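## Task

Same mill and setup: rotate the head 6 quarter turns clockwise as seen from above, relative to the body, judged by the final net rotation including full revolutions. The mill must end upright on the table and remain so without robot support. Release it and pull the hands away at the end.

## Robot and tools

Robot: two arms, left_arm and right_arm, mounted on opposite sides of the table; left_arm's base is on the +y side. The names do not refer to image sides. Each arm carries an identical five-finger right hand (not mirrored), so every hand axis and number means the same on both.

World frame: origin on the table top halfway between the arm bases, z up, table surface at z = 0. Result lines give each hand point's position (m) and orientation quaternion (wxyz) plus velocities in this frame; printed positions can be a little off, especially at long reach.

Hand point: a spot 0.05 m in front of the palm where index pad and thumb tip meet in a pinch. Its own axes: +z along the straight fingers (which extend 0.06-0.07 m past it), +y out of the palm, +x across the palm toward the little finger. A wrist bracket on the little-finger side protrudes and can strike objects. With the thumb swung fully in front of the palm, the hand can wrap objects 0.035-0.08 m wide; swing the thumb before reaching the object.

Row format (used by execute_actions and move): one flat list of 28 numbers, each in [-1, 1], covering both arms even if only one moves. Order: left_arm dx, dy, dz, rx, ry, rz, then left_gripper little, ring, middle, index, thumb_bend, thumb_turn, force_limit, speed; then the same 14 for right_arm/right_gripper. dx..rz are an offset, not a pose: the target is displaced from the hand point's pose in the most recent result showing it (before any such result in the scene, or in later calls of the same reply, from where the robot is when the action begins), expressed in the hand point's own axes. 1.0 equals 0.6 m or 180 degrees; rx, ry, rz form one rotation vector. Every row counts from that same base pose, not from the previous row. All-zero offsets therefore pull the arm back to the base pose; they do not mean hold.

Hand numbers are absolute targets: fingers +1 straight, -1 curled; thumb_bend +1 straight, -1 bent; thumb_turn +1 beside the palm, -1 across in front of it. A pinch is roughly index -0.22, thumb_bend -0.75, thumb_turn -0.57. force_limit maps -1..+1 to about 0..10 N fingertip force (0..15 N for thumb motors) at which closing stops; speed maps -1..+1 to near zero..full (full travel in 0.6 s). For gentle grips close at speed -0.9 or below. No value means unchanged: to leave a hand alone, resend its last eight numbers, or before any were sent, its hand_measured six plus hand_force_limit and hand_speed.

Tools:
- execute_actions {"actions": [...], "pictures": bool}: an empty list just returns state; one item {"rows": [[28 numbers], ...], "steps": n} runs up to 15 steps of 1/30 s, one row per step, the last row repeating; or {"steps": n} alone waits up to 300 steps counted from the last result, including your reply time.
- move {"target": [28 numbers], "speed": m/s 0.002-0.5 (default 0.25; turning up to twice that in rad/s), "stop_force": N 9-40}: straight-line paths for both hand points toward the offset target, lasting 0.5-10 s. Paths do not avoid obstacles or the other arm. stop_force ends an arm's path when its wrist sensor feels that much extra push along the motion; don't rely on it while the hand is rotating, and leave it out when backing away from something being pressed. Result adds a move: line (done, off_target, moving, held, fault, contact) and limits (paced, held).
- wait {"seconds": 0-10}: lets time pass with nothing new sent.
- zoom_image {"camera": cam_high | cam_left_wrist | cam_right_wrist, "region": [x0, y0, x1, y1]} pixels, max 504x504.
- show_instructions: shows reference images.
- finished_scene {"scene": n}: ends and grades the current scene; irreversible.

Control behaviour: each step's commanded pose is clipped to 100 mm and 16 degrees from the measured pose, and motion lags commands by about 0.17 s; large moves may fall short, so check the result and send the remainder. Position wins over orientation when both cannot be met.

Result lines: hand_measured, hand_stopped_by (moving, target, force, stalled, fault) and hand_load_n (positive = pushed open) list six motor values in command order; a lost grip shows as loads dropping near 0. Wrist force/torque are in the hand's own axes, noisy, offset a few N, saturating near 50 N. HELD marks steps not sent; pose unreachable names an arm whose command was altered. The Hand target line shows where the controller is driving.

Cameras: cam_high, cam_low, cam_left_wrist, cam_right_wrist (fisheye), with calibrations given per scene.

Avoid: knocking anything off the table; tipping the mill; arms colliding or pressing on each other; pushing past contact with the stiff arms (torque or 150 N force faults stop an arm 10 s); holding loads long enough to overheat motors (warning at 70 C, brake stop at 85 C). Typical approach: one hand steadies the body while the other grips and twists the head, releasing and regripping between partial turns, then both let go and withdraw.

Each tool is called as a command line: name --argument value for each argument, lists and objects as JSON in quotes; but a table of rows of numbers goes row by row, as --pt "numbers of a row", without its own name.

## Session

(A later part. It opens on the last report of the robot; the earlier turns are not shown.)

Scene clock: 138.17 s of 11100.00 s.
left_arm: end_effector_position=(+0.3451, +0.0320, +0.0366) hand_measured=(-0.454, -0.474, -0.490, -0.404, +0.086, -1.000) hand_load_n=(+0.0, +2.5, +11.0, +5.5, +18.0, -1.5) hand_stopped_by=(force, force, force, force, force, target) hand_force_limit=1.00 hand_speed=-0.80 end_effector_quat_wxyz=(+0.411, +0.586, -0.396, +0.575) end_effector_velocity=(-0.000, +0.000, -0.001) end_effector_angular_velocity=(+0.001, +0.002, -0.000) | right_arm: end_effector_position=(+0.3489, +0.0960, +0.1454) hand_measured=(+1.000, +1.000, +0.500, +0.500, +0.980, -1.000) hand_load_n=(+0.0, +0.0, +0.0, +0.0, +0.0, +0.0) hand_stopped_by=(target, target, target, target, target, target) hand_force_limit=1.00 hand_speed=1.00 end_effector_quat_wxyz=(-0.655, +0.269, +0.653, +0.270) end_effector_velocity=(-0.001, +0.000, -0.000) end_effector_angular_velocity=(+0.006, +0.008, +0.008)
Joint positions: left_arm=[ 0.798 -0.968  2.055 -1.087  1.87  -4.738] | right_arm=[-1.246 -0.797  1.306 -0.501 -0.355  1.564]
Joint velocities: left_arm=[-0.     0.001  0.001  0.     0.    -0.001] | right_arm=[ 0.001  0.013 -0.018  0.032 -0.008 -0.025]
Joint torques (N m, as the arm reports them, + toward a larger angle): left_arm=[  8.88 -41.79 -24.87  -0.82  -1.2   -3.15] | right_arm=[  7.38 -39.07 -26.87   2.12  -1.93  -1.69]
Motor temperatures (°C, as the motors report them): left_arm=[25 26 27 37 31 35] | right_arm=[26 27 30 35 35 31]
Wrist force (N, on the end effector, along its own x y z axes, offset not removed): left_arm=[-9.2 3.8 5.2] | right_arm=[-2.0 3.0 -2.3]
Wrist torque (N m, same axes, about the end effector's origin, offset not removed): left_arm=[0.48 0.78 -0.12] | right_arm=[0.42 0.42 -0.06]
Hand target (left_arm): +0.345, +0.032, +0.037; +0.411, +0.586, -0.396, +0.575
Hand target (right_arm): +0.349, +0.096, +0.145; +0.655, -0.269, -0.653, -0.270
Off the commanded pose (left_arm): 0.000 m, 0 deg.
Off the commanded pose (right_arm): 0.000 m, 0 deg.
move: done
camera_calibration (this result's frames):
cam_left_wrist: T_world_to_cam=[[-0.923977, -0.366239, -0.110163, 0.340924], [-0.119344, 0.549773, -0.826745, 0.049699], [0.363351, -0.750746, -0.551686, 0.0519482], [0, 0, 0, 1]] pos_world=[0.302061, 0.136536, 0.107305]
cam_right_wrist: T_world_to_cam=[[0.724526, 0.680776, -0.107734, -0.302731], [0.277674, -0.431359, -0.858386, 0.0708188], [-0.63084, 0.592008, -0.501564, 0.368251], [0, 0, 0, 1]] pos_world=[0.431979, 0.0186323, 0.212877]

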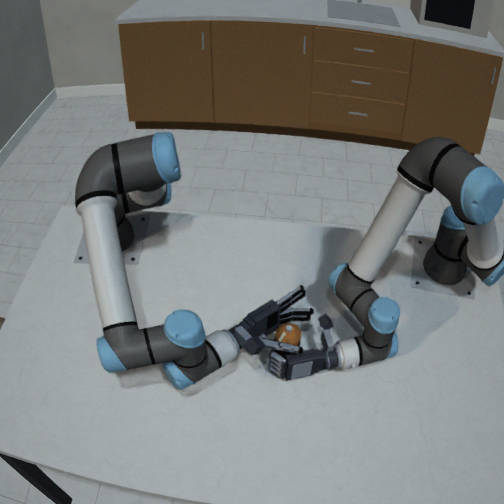

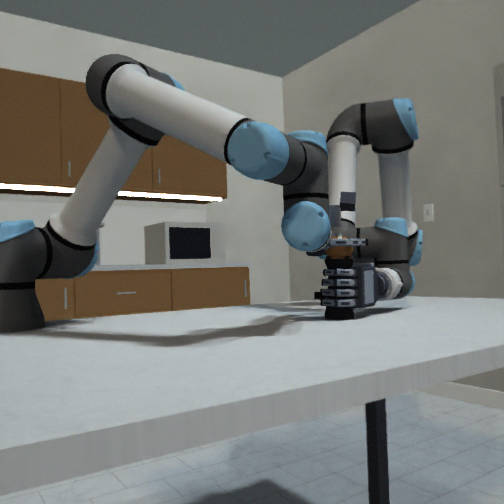

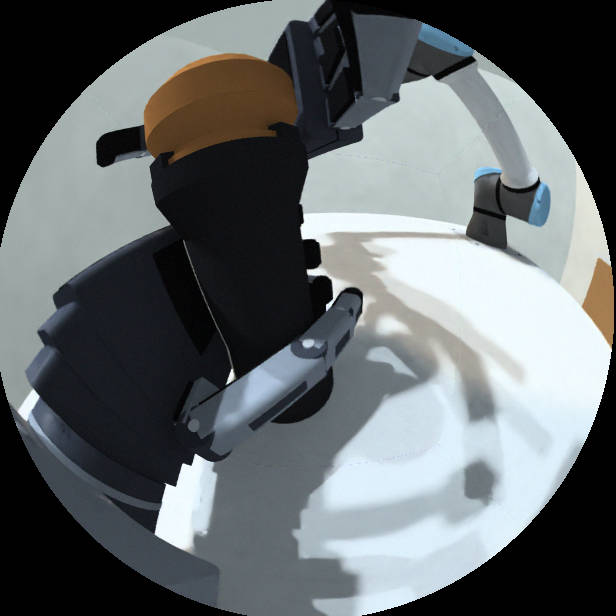

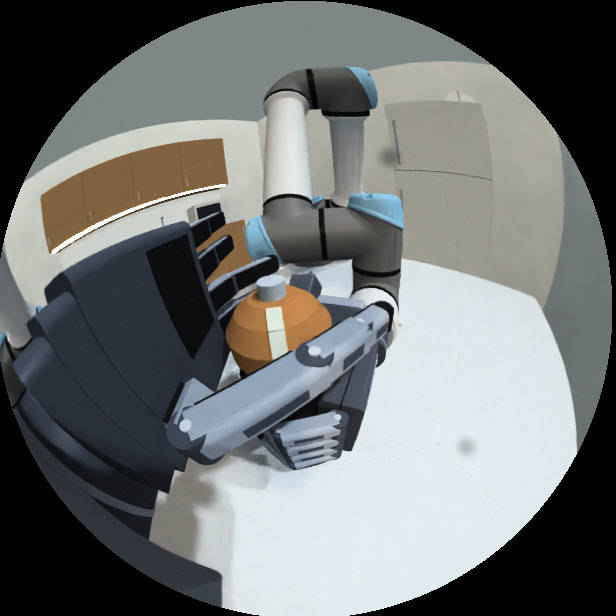

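move --target '[0,0,0,0,0,0,-0.98,-0.98,-0.98,-0.98,-0.98,-1,1,-0.8, 0,0.009,0.009,0,0,0,1,1,0.5,0.5,0.98,-1,1,1]' --speed 0.03

execute_actions --actions '[{"rows":[[0,0,0,0,0,0,-1,-1,-1,-1,-1,-1,1,-0.8, 0,0,0,0,0,0,-1,-1,-1,-1,-1,-1,1,1]],"steps":15}]' --pictures false

execute_actions --actions '[{"rows":[[0,0,0,0,0,0,-1,-1,-1,-1,-1,-1,1,-0.8, 0,0,0,0,0,0,-0.98,-0.98,-0.98,-0.98,-0.98,-1,1,1]],"steps":10}]' --pictures false

move --target '[0,0,0,0,0,0,-1,-1,-1,-1,-1,-1,1,-0.8, 0,0.0167,-0.0235,-0.1667,0,0,-1,-1,-1,-1,-1,-1,1,1]' --speed 0.1

move --target '[0,0,0,0,0,0,-1,-1,-1,-1,-1,-1,1,-0.8, 0,0.0167,-0.0235,-0.1667,0,0,-0.98,-0.98,-0.98,-0.98,-0.98,-1,1,1]' --speed 0.1

move --target '[0,0,0,0,0,0,-1,-1,-1,-1,-1,-1,1,-0.8, 0,0.0167,-0.0235,-0.1667,0,0,-1,-1,-1,-1,-1,-1,1,1]' --speed 0.1

execute_actions --actions '[{"rows":[[0,0,0,0,0,0,-1,-1,-1,-1,-1,-1,1,-0.8, 0,0,0,0,0,0,1,1,0.5,0.5,0.98,-1,1,1]],"steps":15}]' --pictures false

move --target '[0,0,0,0,0,0,-0.98,-0.98,-0.98,-0.98,-0.98,-1,1,-0.8, 0,-0.08,-0.01,0.5,0,0,1,1,0.5,0.5,0.98,-1,1,1]' --speed 0.3

zoom_image --camera "cam_high" --region '[220,280,360,400]'

Scene clock: 152.10 s of 11100.00 s.
left_arm: end_effector_position=(+0.3451, +0.0320, +0.0366) hand_measured=(-0.518, -0.504, -0.492, -0.420, +0.086, -1.000) hand_load_n=(+9.5, +7.5, +6.5, +10.5, +19.5, +3.0) hand_stopped_by=(force, force, force, force, force, target) hand_force_limit=1.00 hand_speed=-0.80 end_effector_quat_wxyz=(+0.411, +0.586, -0.396, +0.575) end_effector_velocity=(-0.000, +0.000, -0.000) end_effector_angular_velocity=(+0.000, +0.001, -0.000) | right_arm: end_effector_position=(+0.3489, +0.1035, +0.1454) hand_measured=(+1.000, +1.000, +0.500, +0.500, +0.980, -1.000) hand_load_n=(+0.0, +0.0, +0.0, +0.0, +0.0, +0.0) hand_stopped_by=(target, target, target, target, target, target) hand_force_limit=1.00 hand_speed=1.00 end_effector_quat_wxyz=(-0.655, +0.269, +0.653, +0.270) end_effector_velocity=(+0.000, +0.001, +0.000) end_effector_angular_velocity=(-0.000, +0.001, -0.001)
Joint positions: left_arm=[ 0.798 -0.968  2.055 -1.087  1.87  -4.738] | right_arm=[-1.235 -0.787  1.288 -0.492 -0.344  1.563]
Joint velocities: left_arm=[ 0.    -0.     0.     0.     0.    -0.001] | right_arm=[ 0.002  0.002 -0.005  0.004  0.002 -0.   ]
Joint torques (N m, as the arm reports them, + toward a larger angle): left_arm=[  7.11 -35.28 -15.08  -0.39  -0.92  -2.86] | right_arm=[  7.78 -39.5  -26.94   2.     2.12   1.67]
Motor temperatures (°C, as the motors report them): left_arm=[25 26 27 37 31 35] | right_arm=[26 27 30 35 35 31]
Wrist force (N, on the end effector, along its own x y z axes, offset not removed): left_arm=[4.2 2.9 -0.7] | right_arm=[-1.6 3.1 -0.5]
Wrist torque (N m, same axes, about the end effector's origin, offset not removed): left_arm=[0.63 -0.17 0.17] | right_arm=[0.31 0.28 -0.06]
Hand target (left_arm): +0.345, +0.032, +0.037; +0.411, +0.586, -0.396, +0.575
Hand target (right_arm): +0.349, +0.104, +0.145; +0.655, -0.269, -0.653, -0.270
Off the commanded pose (left_arm): 0.000 m, 0 deg.
Off the commanded pose (right_arm): 0.000 m, 0 deg.
After step 90, 10.20 s passed at rest.
move: done
camera_calibration (this result's frames):
cam_left_wrist: T_world_to_cam=[[-0.923971, -0.36625, -0.110174, 0.340936], [-0.119317, 0.549721, -0.826783, 0.0497439], [0.363375, -0.750778, -0.551626, 0.051949], [0, 0, 0, 1]] pos_world=[0.302074, 0.136525, 0.107346]
cam_right_wrist: T_world_to_cam=[[0.724525, 0.680778, -0.107728, -0.307815], [0.277678, -0.431355, -0.858386, 0.074082], [-0.630839, 0.592009, -0.501565, 0.363786], [0, 0, 0, 1]] pos_world=[0.431939, 0.0261446, 0.212893]

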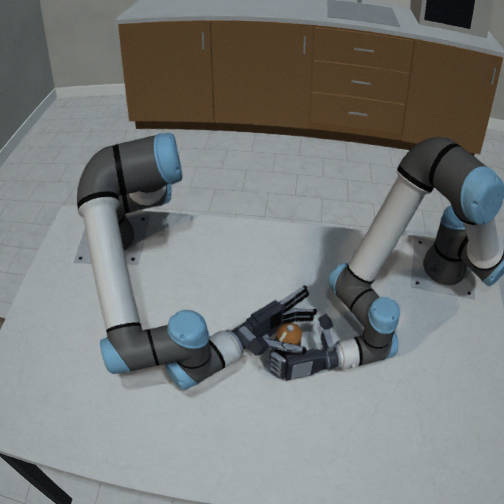

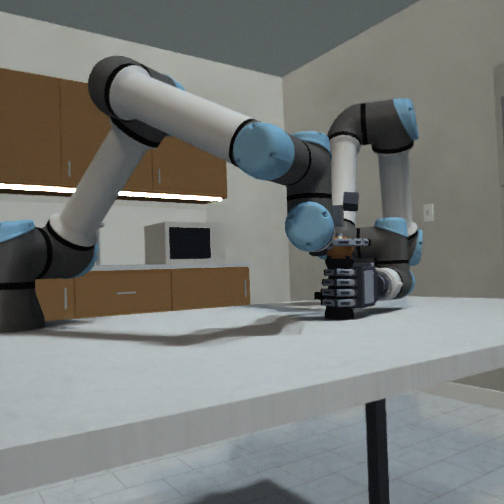

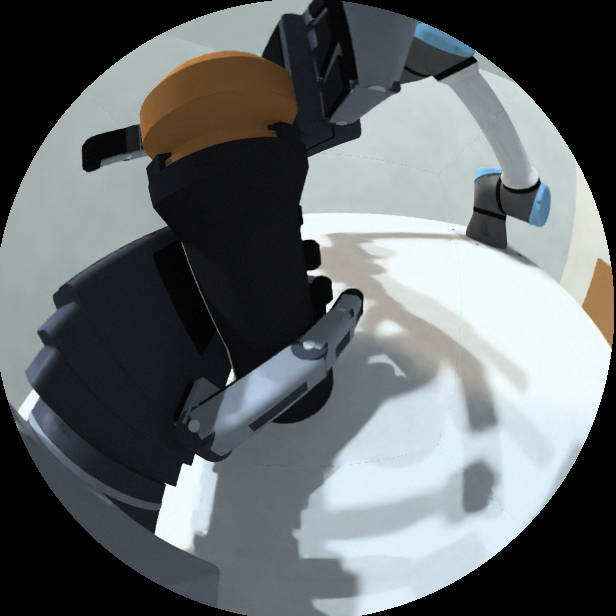

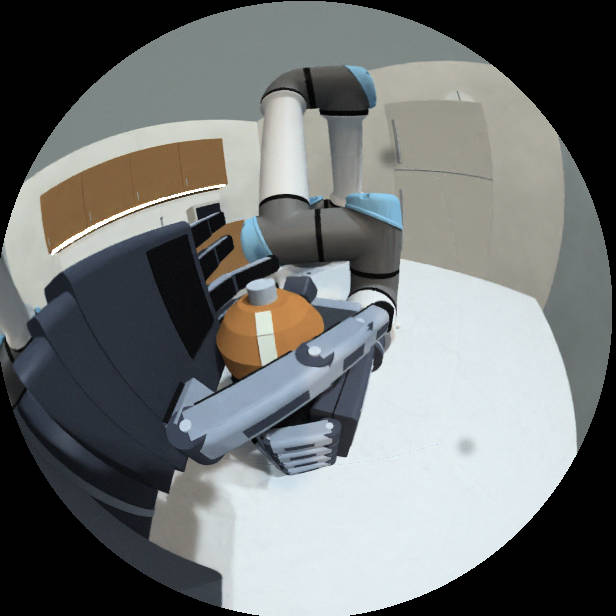

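Scene clock: 152.60 s of 11100.00 s.
left_arm: end_effector_position=(+0.3451, +0.0320, +0.0366) hand_measured=(-0.524, -0.516, -0.504, -0.420, +0.086, -1.000) hand_load_n=(+11.5, +13.0, +12.0, +9.5, +20.0, +3.5) hand_stopped_by=(force, force, force, force, force, target) hand_force_limit=1.00 hand_speed=-0.80 end_effector_quat_wxyz=(+0.411, +0.586, -0.396, +0.575) end_effector_velocity=(-0.000, +0.000, +0.000) end_effector_angular_velocity=(+0.000, -0.001, -0.001) | right_arm: end_effector_position=(+0.3489, +0.1035, +0.1454) hand_measured=(-0.318, -0.318, -0.308, -0.228, +0.430, -1.000) hand_load_n=(+0.0, +0.0, +14.0, +11.0, +16.0, +2.0) hand_stopped_by=(moving, moving, force, force, force, target) hand_force_limit=1.00 hand_speed=1.00 end_effector_quat_wxyz=(-0.655, +0.269, +0.653, +0.270) end_effector_velocity=(-0.000, +0.000, +0.000) end_effector_angular_velocity=(+0.001, -0.002, +0.001)
Joint positions: left_arm=[ 0.798 -0.968  2.055 -1.087  1.87  -4.738] | right_arm=[-1.235 -0.787  1.287 -0.492 -0.344  1.563]
Joint velocities: left_arm=[-0.    -0.001  0.001 -0.     0.     0.001] | right_arm=[ 0.    -0.    -0.    -0.001 -0.001 -0.001]
Joint torques (N m, as the arm reports them, + toward a larger angle): left_arm=[  7.83 -34.65 -11.52  -0.51  -0.32  -2.75] | right_arm=[ -5.3  -54.37 -11.45  -0.41   0.05   1.47]
Motor temperatures (°C, as the motors report them): left_arm=[25 26 27 37 31 35] | right_arm=[26 27 30 35 35 31]
Wrist force (N, on the end effector, along its own x y z axes, offset not removed): left_arm=[1.4 0.3 23.8] | right_arm=[8.4 11.4 10.0]
Wrist torque (N m, same axes, about the end effector's origin, offset not removed): left_arm=[-0.98 -1.60 0.91] | right_arm=[0.46 0.35 0.28]
Hand target (left_arm): +0.345, +0.032, +0.037; +0.411, +0.586, -0.396, +0.575
Hand target (right_arm): +0.349, +0.103, +0.145; +0.655, -0.269, -0.653, -0.270
Off the commanded pose (left_arm): 0.000 m, 0 deg.
Off the commanded pose (right_arm): 0.000 m, 0 deg.
Steps of this call (steps 1 to 15: all 15 steps of this action). Readings (end_effector_position | what the end effector reports):
1: left_arm (+0.3451, +0.0320, +0.0366) | right_arm (+0.3489, +0.1035, +0.1454) | left_arm hand_measured=(-0.518, -0.504, -0.492, -0.420, +0.086, -1.000) hand_load_n=(+9.5, +7.5, +6.5, +10.5, +20.0, +3.0) hand_stopped_by=(moving, moving, moving, force, force, target) hand_force_limit=1.00 hand_speed=-0.80 | right_arm hand_measured=(+1.000, +1.000, +0.500, +0.500, +0.980, -1.000) hand_load_n=(+0.0, +0.0, +0.0, +0.0, +0.0, +0.0) hand_stopped_by=(moving, moving, moving, moving, moving, target) hand_force_limit=1.00 hand_speed=1.00
2: left_arm (+0.3451, +0.0320, +0.0366) | right_arm (+0.3489, +0.1035, +0.1454) | left_arm hand_measured=(-0.518, -0.504, -0.492, -0.420, +0.086, -1.000) hand_load_n=(+9.5, +7.5, +6.5, +10.5, +19.5, +3.0) hand_stopped_by=(moving, moving, moving, force, force, target) hand_force_limit=1.00 hand_speed=-0.80 | right_arm hand_measured=(+1.000, +1.000, +0.500, +0.500, +0.980, -1.000) hand_load_n=(+0.0, +0.0, +0.0, +0.0, +0.0, +0.0) hand_stopped_by=(moving, moving, moving, moving, moving, target) hand_force_limit=1.00 hand_speed=1.00
4: left_arm (+0.3451, +0.0320, +0.0366) | right_arm (+0.3489, +0.1035, +0.1454) | left_arm hand_measured=(-0.526, -0.512, -0.502, -0.420, +0.086, -1.000) hand_load_n=(+10.5, +9.5, +9.5, +9.5, +20.5, +4.0) hand_stopped_by=(force, moving, moving, force, force, target) hand_force_limit=1.00 hand_speed=-0.80 | right_arm hand_measured=(+0.902, +0.902, +0.402, +0.402, +0.918, -1.000) hand_load_n=(+0.0, +0.0, +0.0, +0.0, +0.0, +0.0) hand_stopped_by=(moving, moving, moving, moving, moving, target) hand_force_limit=1.00 hand_speed=1.00
8: left_arm (+0.3451, +0.0320, +0.0366) | right_arm (+0.3489, +0.1035, +0.1454) | left_arm hand_measured=(-0.526, -0.516, -0.504, -0.420, +0.086, -1.000) hand_load_n=(+9.0, +11.0, +10.5, +9.5, +20.5, +4.0) hand_stopped_by=(force, force, force, force, force, target) hand_force_limit=1.00 hand_speed=-0.80 | right_arm hand_measured=(+0.460, +0.460, -0.040, -0.040, +0.638, -1.000) hand_load_n=(+0.0, +0.0, +0.0, +0.0, +0.0, +0.0) hand_stopped_by=(moving, moving, moving, moving, moving, target) hand_force_limit=1.00 hand_speed=1.00
15: the state above

Scene clock: 152.93 s of 11100.00 s.
left_arm: end_effector_position=(+0.3451, +0.0320, +0.0366) hand_measured=(-0.524, -0.516, -0.504, -0.420, +0.086, -1.000) hand_load_n=(+12.5, +13.5, +12.0, +9.5, +20.0, +3.0) hand_stopped_by=(force, force, force, force, force, target) hand_force_limit=1.00 hand_speed=-0.80 end_effector_quat_wxyz=(+0.411, +0.586, -0.396, +0.575) end_effector_velocity=(-0.000, +0.000, -0.000) end_effector_angular_velocity=(-0.000, +0.000, -0.000) | right_arm: end_effector_position=(+0.3489, +0.1035, +0.1455) hand_measured=(-0.980, -0.786, -0.308, -0.228, +0.430, -1.000) hand_load_n=(+0.0, +13.5, +11.0, +9.5, +16.0, +5.0) hand_stopped_by=(target, force, force, force, force, target) hand_force_limit=1.00 hand_speed=1.00 end_effector_quat_wxyz=(-0.655, +0.269, +0.653, +0.270) end_effector_velocity=(-0.000, +0.000, +0.000) end_effector_angular_velocity=(-0.000, +0.000, +0.001)
Joint positions: left_arm=[ 0.798 -0.968  2.055 -1.087  1.87  -4.738] | right_arm=[-1.235 -0.787  1.287 -0.492 -0.344  1.563]
Joint velocities: left_arm=[ 0.     0.001  0.001 -0.002  0.    -0.   ] | right_arm=[ 0.001 -0.    -0.     0.     0.     0.001]
Joint torques (N m, as the arm reports them, + toward a larger angle): left_arm=[  8.68 -35.37 -11.65  -0.52  -0.25  -2.64] | right_arm=[ -4.75 -37.91 -12.09  -0.83  -0.09   1.5 ]
Motor temperatures (°C, as the motors report them): left_arm=[25 26 27 37 31 35] | right_arm=[26 27 30 35 35 31]
Wrist force (N, on the end effector, along its own x y z axes, offset not removed): left_arm=[-3.7 3.4 22.5] | right_arm=[26.7 8.9 10.9]
Wrist torque (N m, same axes, about the end effector's origin, offset not removed): left_arm=[-0.10 -1.35 0.72] | right_arm=[0.08 -0.76 0.66]
Hand target (left_arm): +0.345, +0.032, +0.037; +0.411, +0.586, -0.396, +0.575
Hand target (right_arm): +0.349, +0.104, +0.145; +0.655, -0.269, -0.653, -0.270
Off the commanded pose (left_arm): 0.000 m, 0 deg.
Off the commanded pose (right_arm): 0.000 m, 0 deg.
Steps of this call (steps 1 to 10: all 10 steps of this action). Readings (end_effector_position | what the end effector reports):
1: left_arm (+0.3451, +0.0320, +0.0366) | right_arm (+0.3489, +0.1035, +0.1454) | left_arm hand_measured=(-0.524, -0.516, -0.504, -0.420, +0.086, -1.000) hand_load_n=(+11.5, +13.0, +12.0, +9.5, +20.0, +3.5) hand_stopped_by=(force, force, force, force, force, target) hand_force_limit=1.00 hand_speed=-0.80 | right_arm hand_measured=(-0.428, -0.428, -0.308, -0.228, +0.430, -1.000) hand_load_n=(+0.0, +0.0, +14.0, +11.0, +16.0, +2.0) hand_stopped_by=(moving, moving, force, force, force, target) hand_force_limit=1.00 hand_speed=1.00
2: left_arm (+0.3451, +0.0320, +0.0366) | right_arm (+0.3489, +0.1035, +0.1454) | left_arm hand_measured=(-0.524, -0.516, -0.504, -0.420, +0.086, -1.000) hand_load_n=(+11.5, +13.0, +12.0, +9.5, +20.0, +3.5) hand_stopped_by=(force, force, force, force, force, target) hand_force_limit=1.00 hand_speed=-0.80 | right_arm hand_measured=(-0.540, -0.540, -0.308, -0.228, +0.430, -1.000) hand_load_n=(+0.0, +0.0, +14.0, +11.0, +16.0, +2.0) hand_stopped_by=(moving, moving, force, force, force, target) hand_force_limit=1.00 hand_speed=1.00
4: left_arm (+0.3451, +0.0320, +0.0366) | right_arm (+0.3489, +0.1035, +0.1455) | left_arm hand_measured=(-0.524, -0.516, -0.504, -0.420, +0.086, -1.000) hand_load_n=(+12.0, +13.5, +12.0, +9.5, +20.0, +3.0) hand_stopped_by=(force, force, force, force, force, target) hand_force_limit=1.00 hand_speed=-0.80 | right_arm hand_measured=(-0.762, -0.748, -0.308, -0.228, +0.430, -1.000) hand_load_n=(+0.0, +9.5, +12.0, +10.0, +16.0, +4.0) hand_stopped_by=(moving, moving, force, force, force, target) hand_force_limit=1.00 hand_speed=1.00
8: left_arm (+0.3451, +0.0320, +0.0366) | right_arm (+0.3489, +0.1035, +0.1455) | left_arm hand_measured=(-0.524, -0.516, -0.504, -0.420, +0.086, -1.000) hand_load_n=(+12.5, +13.5, +12.0, +9.5, +20.0, +3.0) hand_stopped_by=(force, force, force, force, force, target) hand_force_limit=1.00 hand_speed=-0.80 | right_arm hand_measured=(-0.980, -0.786, -0.308, -0.228, +0.430, -1.000) hand_load_n=(+0.0, +13.5, +11.0, +9.5, +16.0, +5.0) hand_stopped_by=(moving, force, force, force, force, target) hand_force_limit=1.00 hand_speed=1.00
10: the state above

Scene clock: 156.13 s of 11100.00 s.
left_arm: end_effector_position=(+0.3451, +0.0320, +0.0366) hand_measured=(-0.524, -0.516, -0.504, -0.420, +0.086, -1.000) hand_load_n=(+21.0, +20.0, +14.5, +7.5, +18.5, -1.5) hand_stopped_by=(force, force, force, force, force, target) hand_force_limit=1.00 hand_speed=-0.80 end_effector_quat_wxyz=(+0.411, +0.586, -0.396, +0.575) end_effector_velocity=(-0.001, +0.000, -0.001) end_effector_angular_velocity=(+0.002, +0.002, -0.000) | right_arm: end_effector_position=(+0.3660, +0.1007, +0.1455) hand_measured=(-1.000, -0.786, -0.308, -0.232, +0.430, -1.000) hand_load_n=(+0.0, +11.0, +11.5, +14.5, +15.0, +5.0) hand_stopped_by=(target, force, force, force, force, target) hand_force_limit=1.00 hand_speed=1.00 end_effector_quat_wxyz=(-0.563, +0.430, +0.561, +0.429) end_effector_velocity=(-0.000, +0.000, +0.000) end_effector_angular_velocity=(+0.010, +0.003, -0.008)
Joint positions: left_arm=[ 0.798 -0.968  2.055 -1.087  1.87  -4.738] | right_arm=[-1.215 -1.015  1.699 -0.69   0.198  1.579]
Joint velocities: left_arm=[-0.     0.001  0.001  0.     0.    -0.   ] | right_arm=[ 0.002 -0.009  0.023 -0.064  0.01   0.049]
Joint torques (N m, as the arm reports them, + toward a larger angle): left_arm=[  9.05 -35.94 -11.85  -0.43  -0.48  -2.62] | right_arm=[ -7.55 -33.42  10.63   1.89   2.62   3.15]
Motor temperatures (°C, as the motors report them): left_arm=[25 26 27 37 31 35] | right_arm=[26 27 30 35 35 31]
Wrist force (N, on the end effector, along its own x y z axes, offset not removed): left_arm=[-14.2 11.0 40.0] | right_arm=[29.6 9.6 31.0]
Wrist torque (N m, same axes, about the end effector's origin, offset not removed): left_arm=[-0.77 -3.39 1.61] | right_arm=[0.62 -1.10 0.86]
Hand target (left_arm): +0.345, +0.032, +0.037; +0.411, +0.586, -0.396, +0.575
Hand target (right_arm): +0.366, +0.101, +0.145; +0.563, -0.430, -0.561, -0.429
Off the commanded pose (left_arm): 0.000 m, 0 deg.
Off the commanded pose (right_arm): 0.000 m, 0 deg.
move: done
camera_calibration (this result's frames):
cam_left_wrist: T_world_to_cam=[[-0.923959, -0.366279, -0.11018, 0.340942], [-0.119322, 0.549703, -0.826794, 0.0497602], [0.363404, -0.750777, -0.551608, 0.0519329], [0, 0, 0, 1]] pos_world=[0.302082, 0.136517, 0.107353]
cam_right_wrist: T_world_to_cam=[[0.967601, 0.227799, -0.108882, -0.36149], [0.0245546, -0.514103, -0.857377, 0.169023], [-0.251286, 0.826926, -0.50304, 0.213982], [0, 0, 0, 1]] pos_world=[0.399399, -0.00770528, 0.213198]

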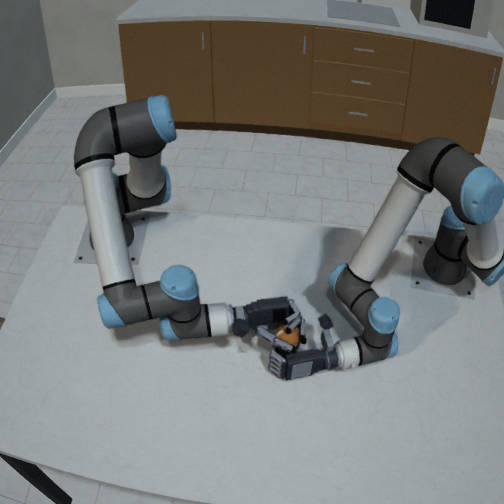

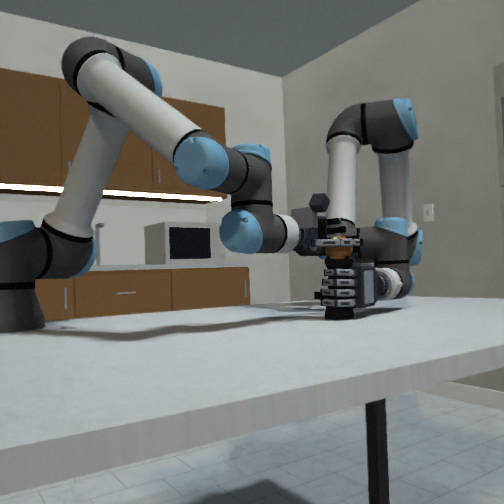

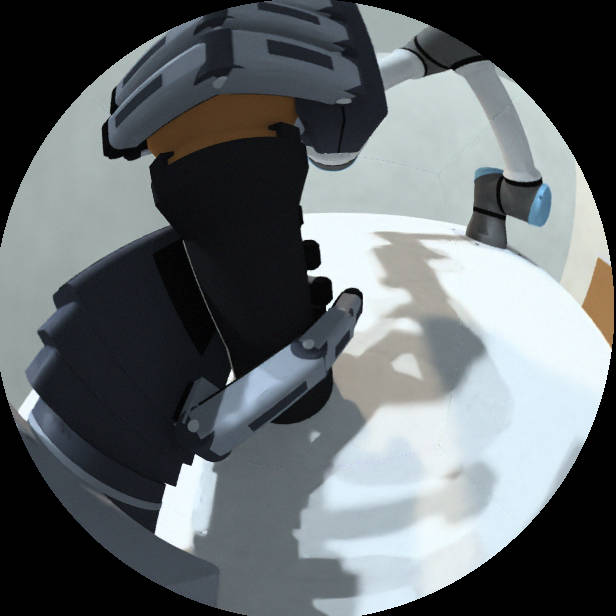

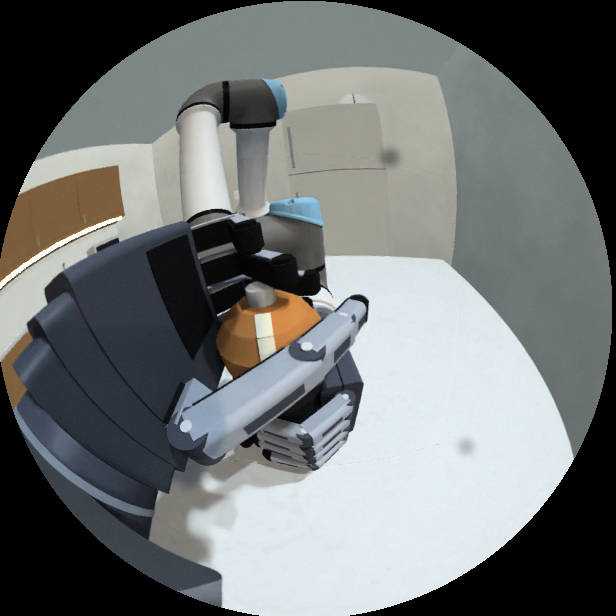

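Scene clock: 159.10 s of 11100.00 s.
left_arm: end_effector_position=(+0.3451, +0.0320, +0.0366) hand_measured=(-0.502, -0.506, -0.504, -0.420, +0.086, -1.000) hand_load_n=(+21.0, +21.5, +18.0, +6.0, +18.5, -5.5) hand_stopped_by=(force, force, force, force, force, target) hand_force_limit=1.00 hand_speed=-0.80 end_effector_quat_wxyz=(+0.411, +0.586, -0.396, +0.575) end_effector_velocity=(+0.000, +0.000, -0.000) end_effector_angular_velocity=(+0.001, -0.001, +0.001) | right_arm: end_effector_position=(+0.3793, +0.0896, +0.1455) hand_measured=(-0.980, -0.786, -0.308, -0.232, +0.430, -1.000) hand_load_n=(+0.0, +8.0, +14.5, +21.0, +12.0, +2.0) hand_stopped_by=(target, force, force, force, force, target) hand_force_limit=1.00 hand_speed=1.00 end_effector_quat_wxyz=(-0.433, +0.560, +0.431, +0.560) end_effector_velocity=(+0.001, -0.000, +0.000) end_effector_angular_velocity=(+0.001, -0.001, -0.011)
Joint positions: left_arm=[ 0.798 -0.968  2.055 -1.087  1.87  -4.738] | right_arm=[-1.06  -1.14   1.908 -0.769  0.877  1.573]
Joint velocities: left_arm=[ 0.    -0.001  0.     0.001 -0.     0.001] | right_arm=[ 0.004 -0.     0.    -0.001  0.015  0.   ]
Joint torques (N m, as the arm reports them, + toward a larger angle): left_arm=[ 37.26 -35.5  -12.82  -7.38  -7.24  -2.63] | right_arm=[ -3.1  -32.3   21.72   6.29   4.55  -0.96]
Motor temperatures (°C, as the motors report them): left_arm=[25 26 27 37 31 35] | right_arm=[26 27 30 35 35 31]
Wrist force (N, on the end effector, along its own x y z axes, offset not removed): left_arm=[-24.6 30.6 41.9] | right_arm=[20.8 6.4 49.6]
Wrist torque (N m, same axes, about the end effector's origin, offset not removed): left_arm=[-0.74 -3.29 2.98] | right_arm=[0.52 -0.69 0.55]
Hand target (left_arm): +0.345, +0.032, +0.037; +0.411, +0.586, -0.396, +0.575
Hand target (right_arm): +0.379, +0.090, +0.146; -0.432, +0.561, +0.431, +0.560
Off the commanded pose (left_arm): 0.000 m, 0 deg.
Off the commanded pose (right_arm): 0.000 m, 0 deg.
move: done
camera_calibration (this result's frames):
cam_left_wrist: T_world_to_cam=[[-0.923962, -0.366275, -0.110168, 0.340932], [-0.119343, 0.549731, -0.826772, 0.0497592], [0.363389, -0.750758, -0.551643, 0.0519337], [0, 0, 0, 1]] pos_world=[0.302074, 0.13651, 0.107348]
cam_right_wrist: T_world_to_cam=[[0.951981, -0.285979, -0.109308, -0.319832], [-0.236059, -0.458284, -0.856885, 0.256808], [0.194958, 0.841541, -0.503786, 0.0559667], [0, 0, 0, 1]] pos_world=[0.354185, -0.0208725, 0.213291]

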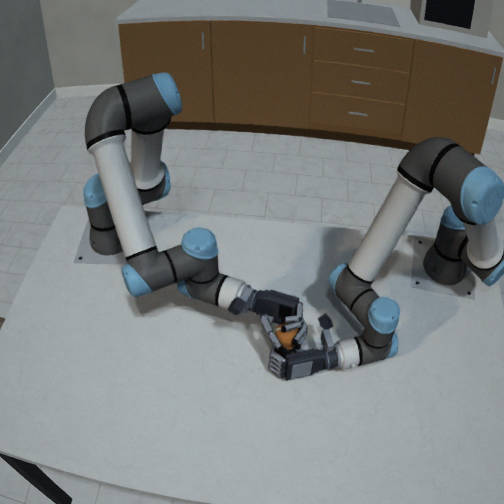

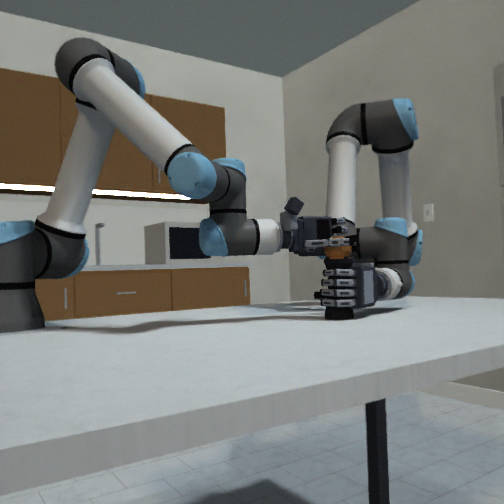

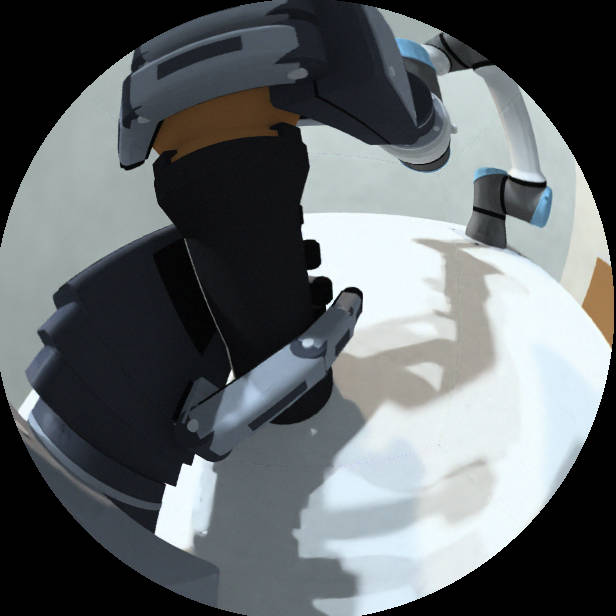

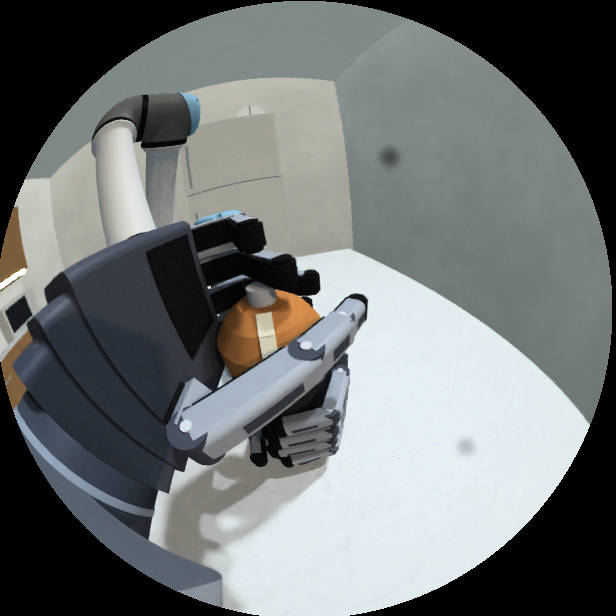

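Scene clock: 162.07 s of 11100.00 s.
left_arm: end_effector_position=(+0.3451, +0.0320, +0.0366) hand_measured=(-0.500, -0.504, -0.504, -0.420, +0.086, -1.000) hand_load_n=(+21.5, +22.0, +19.0, +6.5, +19.0, -5.0) hand_stopped_by=(force, force, force, force, force, target) hand_force_limit=1.00 hand_speed=-0.80 end_effector_quat_wxyz=(+0.411, +0.586, -0.396, +0.575) end_effector_velocity=(-0.001, +0.000, -0.000) end_effector_angular_velocity=(+0.002, +0.001, -0.000) | right_arm: end_effector_position=(+0.3853, +0.0735, +0.1455) hand_measured=(-1.000, -0.874, -0.298, -0.194, +0.392, -1.000) hand_load_n=(+0.0, +3.0, +20.0, +21.0, +6.0, -0.5) hand_stopped_by=(target, force, force, force, force, target) hand_force_limit=1.00 hand_speed=1.00 end_effector_quat_wxyz=(-0.273, +0.653, +0.272, +0.652) end_effector_velocity=(+0.000, -0.001, -0.001) end_effector_angular_velocity=(-0.001, +0.002, -0.010)
Joint positions: left_arm=[ 0.798 -0.968  2.055 -1.087  1.87  -4.738] | right_arm=[-0.81  -1.109  1.856 -0.747  1.649  1.573]
Joint velocities: left_arm=[-0.    -0.     0.001  0.001  0.     0.   ] | right_arm=[ 0.004  0.002 -0.003  0.003  0.014  0.001]
Joint torques (N m, as the arm reports them, + toward a larger angle): left_arm=[ 34.48 -36.97 -12.69  -7.39  -9.33  -6.1 ] | right_arm=[-2.19 -1.01 13.02 13.76 10.62  0.12]
Motor temperatures (°C, as the motors report them): left_arm=[25 26 27 37 31 35] | right_arm=[26 27 30 35 35 31]
Wrist force (N, on the end effector, along its own x y z axes, offset not removed): left_arm=[-27.4 44.3 49.7] | right_arm=[28.8 -19.7 50.0]
Wrist torque (N m, same axes, about the end effector's origin, offset not removed): left_arm=[-0.06 -4.03 4.52] | right_arm=[0.11 -0.37 0.61]
Hand target (left_arm): +0.345, +0.032, +0.037; +0.411, +0.586, -0.396, +0.575
Hand target (right_arm): +0.385, +0.073, +0.145; -0.273, +0.653, +0.271, +0.652
Off the commanded pose (left_arm): 0.000 m, 0 deg.
Off the commanded pose (right_arm): 0.000 m, 0 deg.
move: done
camera_calibration (this result's frames):
cam_left_wrist: T_world_to_cam=[[-0.923946, -0.366309, -0.110188, 0.340939], [-0.11935, 0.549736, -0.826768, 0.0497569], [0.363427, -0.750738, -0.551645, 0.0519161], [0, 0, 0, 1]] pos_world=[0.30208, 0.136511, 0.107344]
cam_right_wrist: T_world_to_cam=[[0.681869, -0.723263, -0.109293, -0.193942], [-0.433988, -0.27974, -0.856388, 0.313856], [0.58882, 0.631376, -0.504634, -0.067759], [0, 0, 0, 1]] pos_world=[0.308351, -0.00969181, 0.213392]

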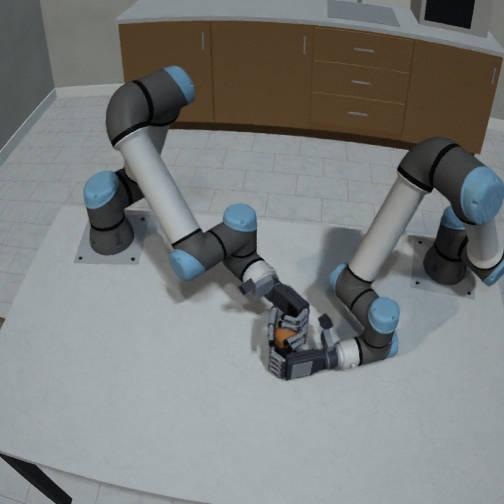

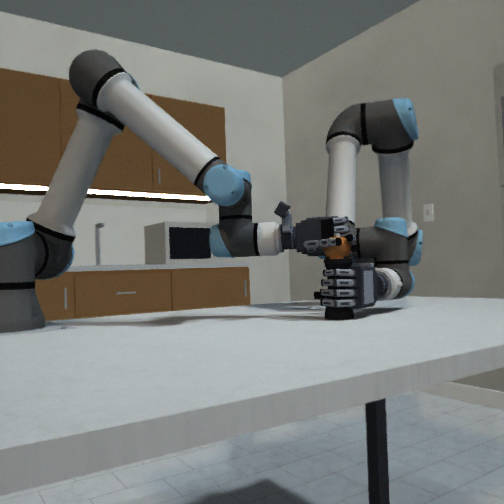

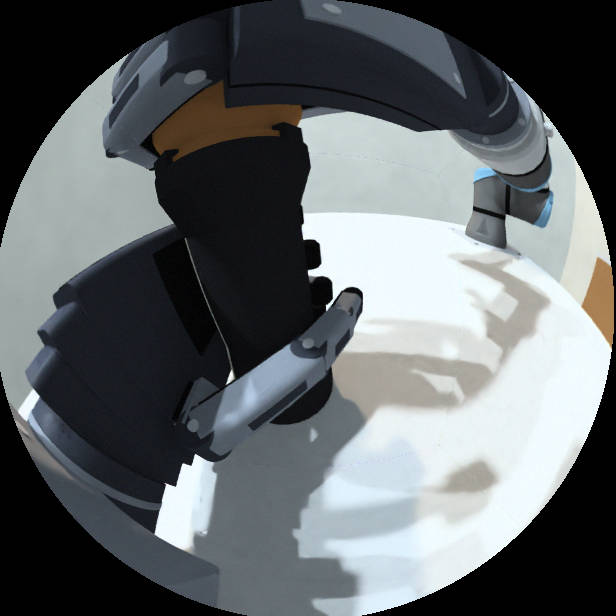

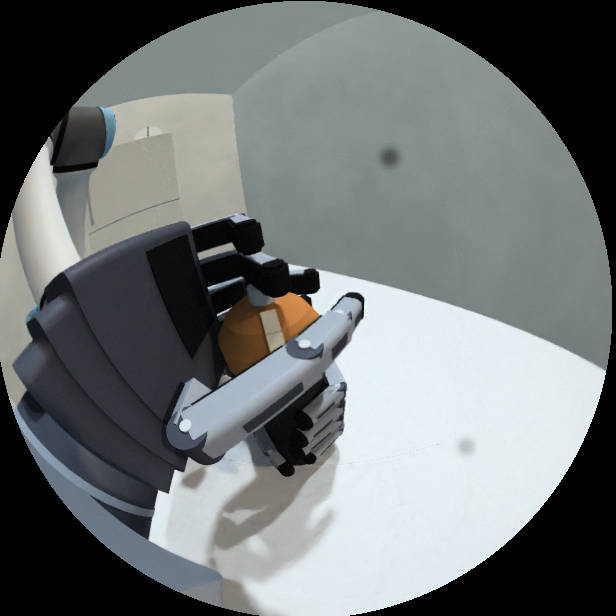

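Scene clock: 162.57 s of 11100.00 s.
left_arm: end_effector_position=(+0.3453, +0.0321, +0.0367) hand_measured=(-0.500, -0.504, -0.504, -0.420, +0.086, -1.000) hand_load_n=(+11.0, +14.0, +14.0, +6.5, +20.0, -4.5) hand_stopped_by=(force, force, force, force, force, target) hand_force_limit=1.00 hand_speed=-0.80 end_effector_quat_wxyz=(+0.411, +0.586, -0.396, +0.576) end_effector_velocity=(-0.001, -0.000, +0.000) end_effector_angular_velocity=(-0.000, -0.000, -0.001) | right_arm: end_effector_position=(+0.3851, +0.0734, +0.1452) hand_measured=(+0.318, +0.442, +0.500, +0.500, +0.980, -1.000) hand_load_n=(+0.0, +0.0, +0.0, +0.0, +0.0, +0.0) hand_stopped_by=(moving, moving, target, target, target, target) hand_force_limit=1.00 hand_speed=1.00 end_effector_quat_wxyz=(-0.273, +0.653, +0.272, +0.652) end_effector_velocity=(-0.000, +0.000, -0.000) end_effector_angular_velocity=(+0.000, +0.001, +0.001)
Joint positions: left_arm=[ 0.799 -0.968  2.055 -1.087  1.87  -4.738] | right_arm=[-0.81  -1.109  1.857 -0.747  1.649  1.573]
Joint velocities: left_arm=[-0.001 -0.     0.    -0.001 -0.     0.   ] | right_arm=[ 0.    -0.     0.     0.001 -0.     0.001]
Joint torques (N m, as the arm reports them, + toward a larger angle): left_arm=[-15.79 -36.36 -11.95  -3.87   5.04   3.55] | right_arm=[-23.54 -47.02 -19.91  -2.14   2.97   0.12]
Motor temperatures (°C, as the motors report them): left_arm=[25 26 27 37 31 35] | right_arm=[26 27 30 35 35 31]
Wrist force (N, on the end effector, along its own x y z axes, offset not removed): left_arm=[-11.5 -15.0 19.3] | right_arm=[4.8 -19.9 -6.8]
Wrist torque (N m, same axes, about the end effector's origin, offset not removed): left_arm=[-0.76 -1.37 -1.75] | right_arm=[0.05 0.03 0.23]
Hand target (left_arm): +0.345, +0.032, +0.037; +0.411, +0.586, -0.396, +0.575
Hand target (right_arm): +0.385, +0.073, +0.145; -0.273, +0.653, +0.272, +0.652
Off the commanded pose (left_arm): 0.000 m, 0 deg.
Off the commanded pose (right_arm): 0.000 m, 0 deg.
Steps of this call (steps 1 to 15: all 15 steps of this action). Readings (end_effector_position | what the end effector reports):
1: left_arm (+0.3451, +0.0320, +0.0366) | right_arm (+0.3853, +0.0734, +0.1455) | left_arm hand_measured=(-0.500, -0.504, -0.504, -0.420, +0.086, -1.000) hand_load_n=(+21.5, +22.0, +19.0, +6.5, +19.0, -5.0) hand_stopped_by=(force, force, force, force, force, target) hand_force_limit=1.00 hand_speed=-0.80 | right_arm hand_measured=(-1.000, -0.874, -0.298, -0.194, +0.392, -1.000) hand_load_n=(+0.0, +3.0, +20.0, +21.0, +6.0, -0.5) hand_stopped_by=(moving, moving, moving, moving, moving, target) hand_force_limit=1.00 hand_speed=1.00
2: left_arm (+0.3451, +0.0320, +0.0366) | right_arm (+0.3853, +0.0734, +0.1455) | left_arm hand_measured=(-0.500, -0.504, -0.504, -0.420, +0.086, -1.000) hand_load_n=(+21.5, +22.0, +19.0, +6.5, +19.0, -5.0) hand_stopped_by=(force, force, force, force, force, target) hand_force_limit=1.00 hand_speed=-0.80 | right_arm hand_measured=(-1.000, -0.874, -0.298, -0.194, +0.392, -1.000) hand_load_n=(+0.0, +3.0, +20.0, +21.0, +6.0, -0.5) hand_stopped_by=(moving, moving, moving, moving, moving, target) hand_force_limit=1.00 hand_speed=1.00
4: left_arm (+0.3455, +0.0321, +0.0367) | right_arm (+0.3852, +0.0733, +0.1453) | left_arm hand_measured=(-0.500, -0.504, -0.504, -0.420, +0.086, -1.000) hand_load_n=(+16.0, +17.5, +16.0, +6.0, +20.0, -5.5) hand_stopped_by=(force, force, force, force, force, target) hand_force_limit=1.00 hand_speed=-0.80 | right_arm hand_measured=(-0.902, -0.780, -0.202, -0.100, +0.448, -1.000) hand_load_n=(+0.0, -3.5, +6.5, +2.5, +0.0, +0.0) hand_stopped_by=(moving, moving, moving, moving, moving, target) hand_force_limit=1.00 hand_speed=1.00
8: left_arm (+0.3455, +0.0322, +0.0367) | right_arm (+0.3851, +0.0733, +0.1450) | left_arm hand_measured=(-0.500, -0.504, -0.504, -0.420, +0.086, -1.000) hand_load_n=(+11.5, +14.0, +14.5, +6.5, +20.0, -4.5) hand_stopped_by=(force, force, force, force, force, target) hand_force_limit=1.00 hand_speed=-0.80 | right_arm hand_measured=(-0.460, -0.336, +0.238, +0.342, +0.726, -1.000) hand_load_n=(+0.0, +0.0, +0.0, +0.0, +0.0, +0.0) hand_stopped_by=(moving, moving, moving, moving, moving, target) hand_force_limit=1.00 hand_speed=1.00
15: the state above

Scene clock: 166.17 s of 11100.00 s.
left_arm: end_effector_position=(+0.3451, +0.0320, +0.0367) hand_measured=(-0.502, -0.506, -0.504, -0.432, +0.088, -1.000) hand_load_n=(+4.0, +8.5, +11.0, +12.0, +21.5, +1.0) hand_stopped_by=(force, force, force, force, force, target) hand_force_limit=1.00 hand_speed=-0.80 end_effector_quat_wxyz=(+0.411, +0.586, -0.396, +0.575) end_effector_velocity=(+0.000, +0.001, +0.000) end_effector_angular_velocity=(+0.001, -0.001, +0.000) | right_arm: end_effector_position=(+0.3469, +0.1030, +0.1455) hand_measured=(+1.000, +1.000, +0.500, +0.500, +0.980, -1.000) hand_load_n=(+0.0, +0.0, +0.0, +0.0, +0.0, +0.0) hand_stopped_by=(target, target, target, target, target, target) hand_force_limit=1.00 hand_speed=1.00 end_effector_quat_wxyz=(-0.654, +0.269, +0.653, +0.269) end_effector_velocity=(-0.001, +0.000, -0.001) end_effector_angular_velocity=(+0.006, +0.007, +0.009)
Joint positions: left_arm=[ 0.798 -0.968  2.055 -1.087  1.87  -4.738] | right_arm=[-1.234 -0.792  1.295 -0.501 -0.345  1.57 ]
Joint velocities: left_arm=[ 0.001 -0.001  0.001  0.     0.     0.002] | right_arm=[ 0.     0.014 -0.016  0.031 -0.009 -0.026]
Joint torques (N m, as the arm reports them, + toward a larger angle): left_arm=[  8.97 -36.66 -11.87  -0.64  -1.6   -2.81] | right_arm=[  7.58 -38.24 -25.8    2.26  -1.95  -1.91]
Motor temperatures (°C, as the motors report them): left_arm=[25 26 27 37 31 35] | right_arm=[26 27 30 35 35 31]
Wrist force (N, on the end effector, along its own x y z axes, offset not removed): left_arm=[-1.5 3.6 4.1] | right_arm=[-1.3 3.1 -0.2]
Wrist torque (N m, same axes, about the end effector's origin, offset not removed): left_arm=[0.27 0.06 0.03] | right_arm=[0.36 0.25 0.03]
Hand target (left_arm): +0.345, +0.032, +0.037; +0.411, +0.586, -0.396, +0.575
Hand target (right_arm): +0.347, +0.103, +0.145; +0.655, -0.269, -0.653, -0.269
Off the commanded pose (left_arm): 0.000 m, 0 deg.
Off the commanded pose (right_arm): 0.000 m, 0 deg.
move: done
camera_calibration (this result's frames):
cam_left_wrist: T_world_to_cam=[[-0.923909, -0.366397, -0.110209, 0.34098], [-0.119341, 0.549637, -0.826835, 0.0497835], [0.363525, -0.750768, -0.551541, 0.0518874], [0, 0, 0, 1]] pos_world=[0.302113, 0.136526, 0.10736]
cam_right_wrist: T_world_to_cam=[[0.723625, 0.681653, -0.10824, -0.305797], [0.279219, -0.432541, -0.857289, 0.0739262], [-0.631192, 0.590133, -0.503328, 0.363465], [0, 0, 0, 1]] pos_world=[0.430057, 0.0259311, 0.213218]

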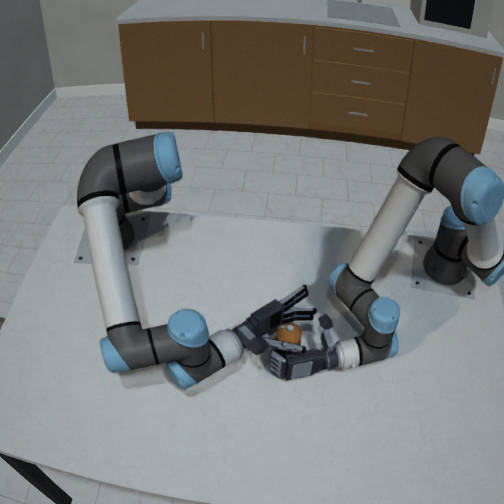

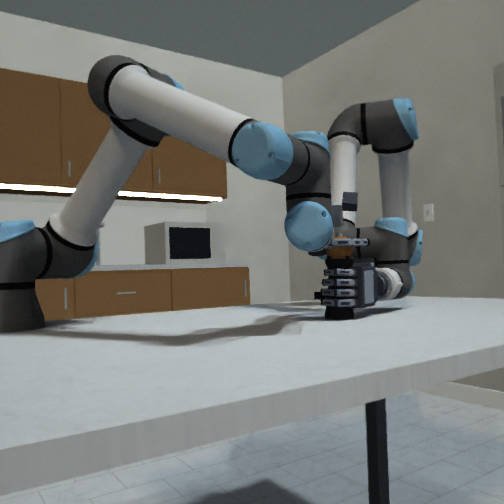

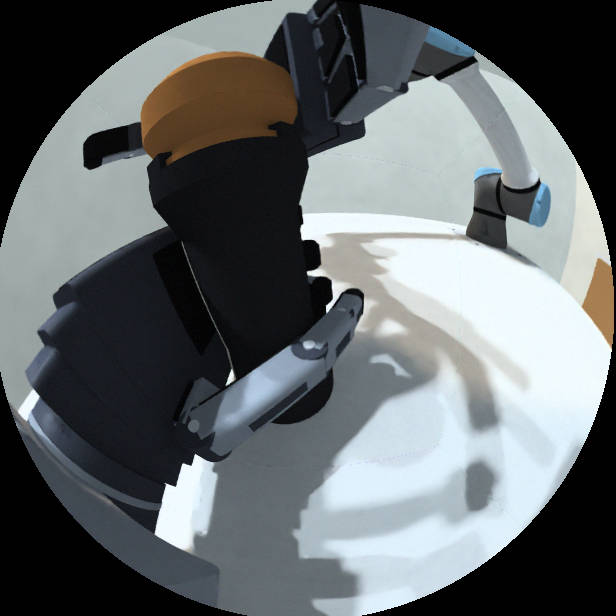

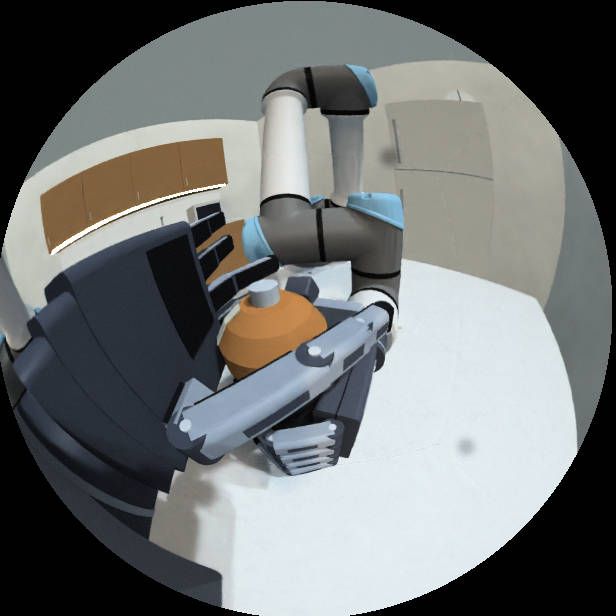

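Region (220, 280, 360, 400) of cam_high's 504x504 image, scaled by 3.600, with more detail than that image has; it fills the top 432 rows of this view, and the rest is white.

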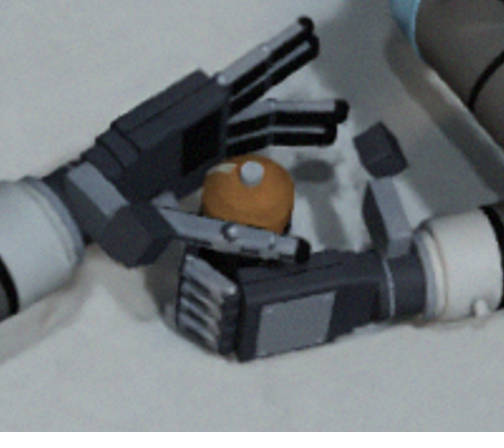

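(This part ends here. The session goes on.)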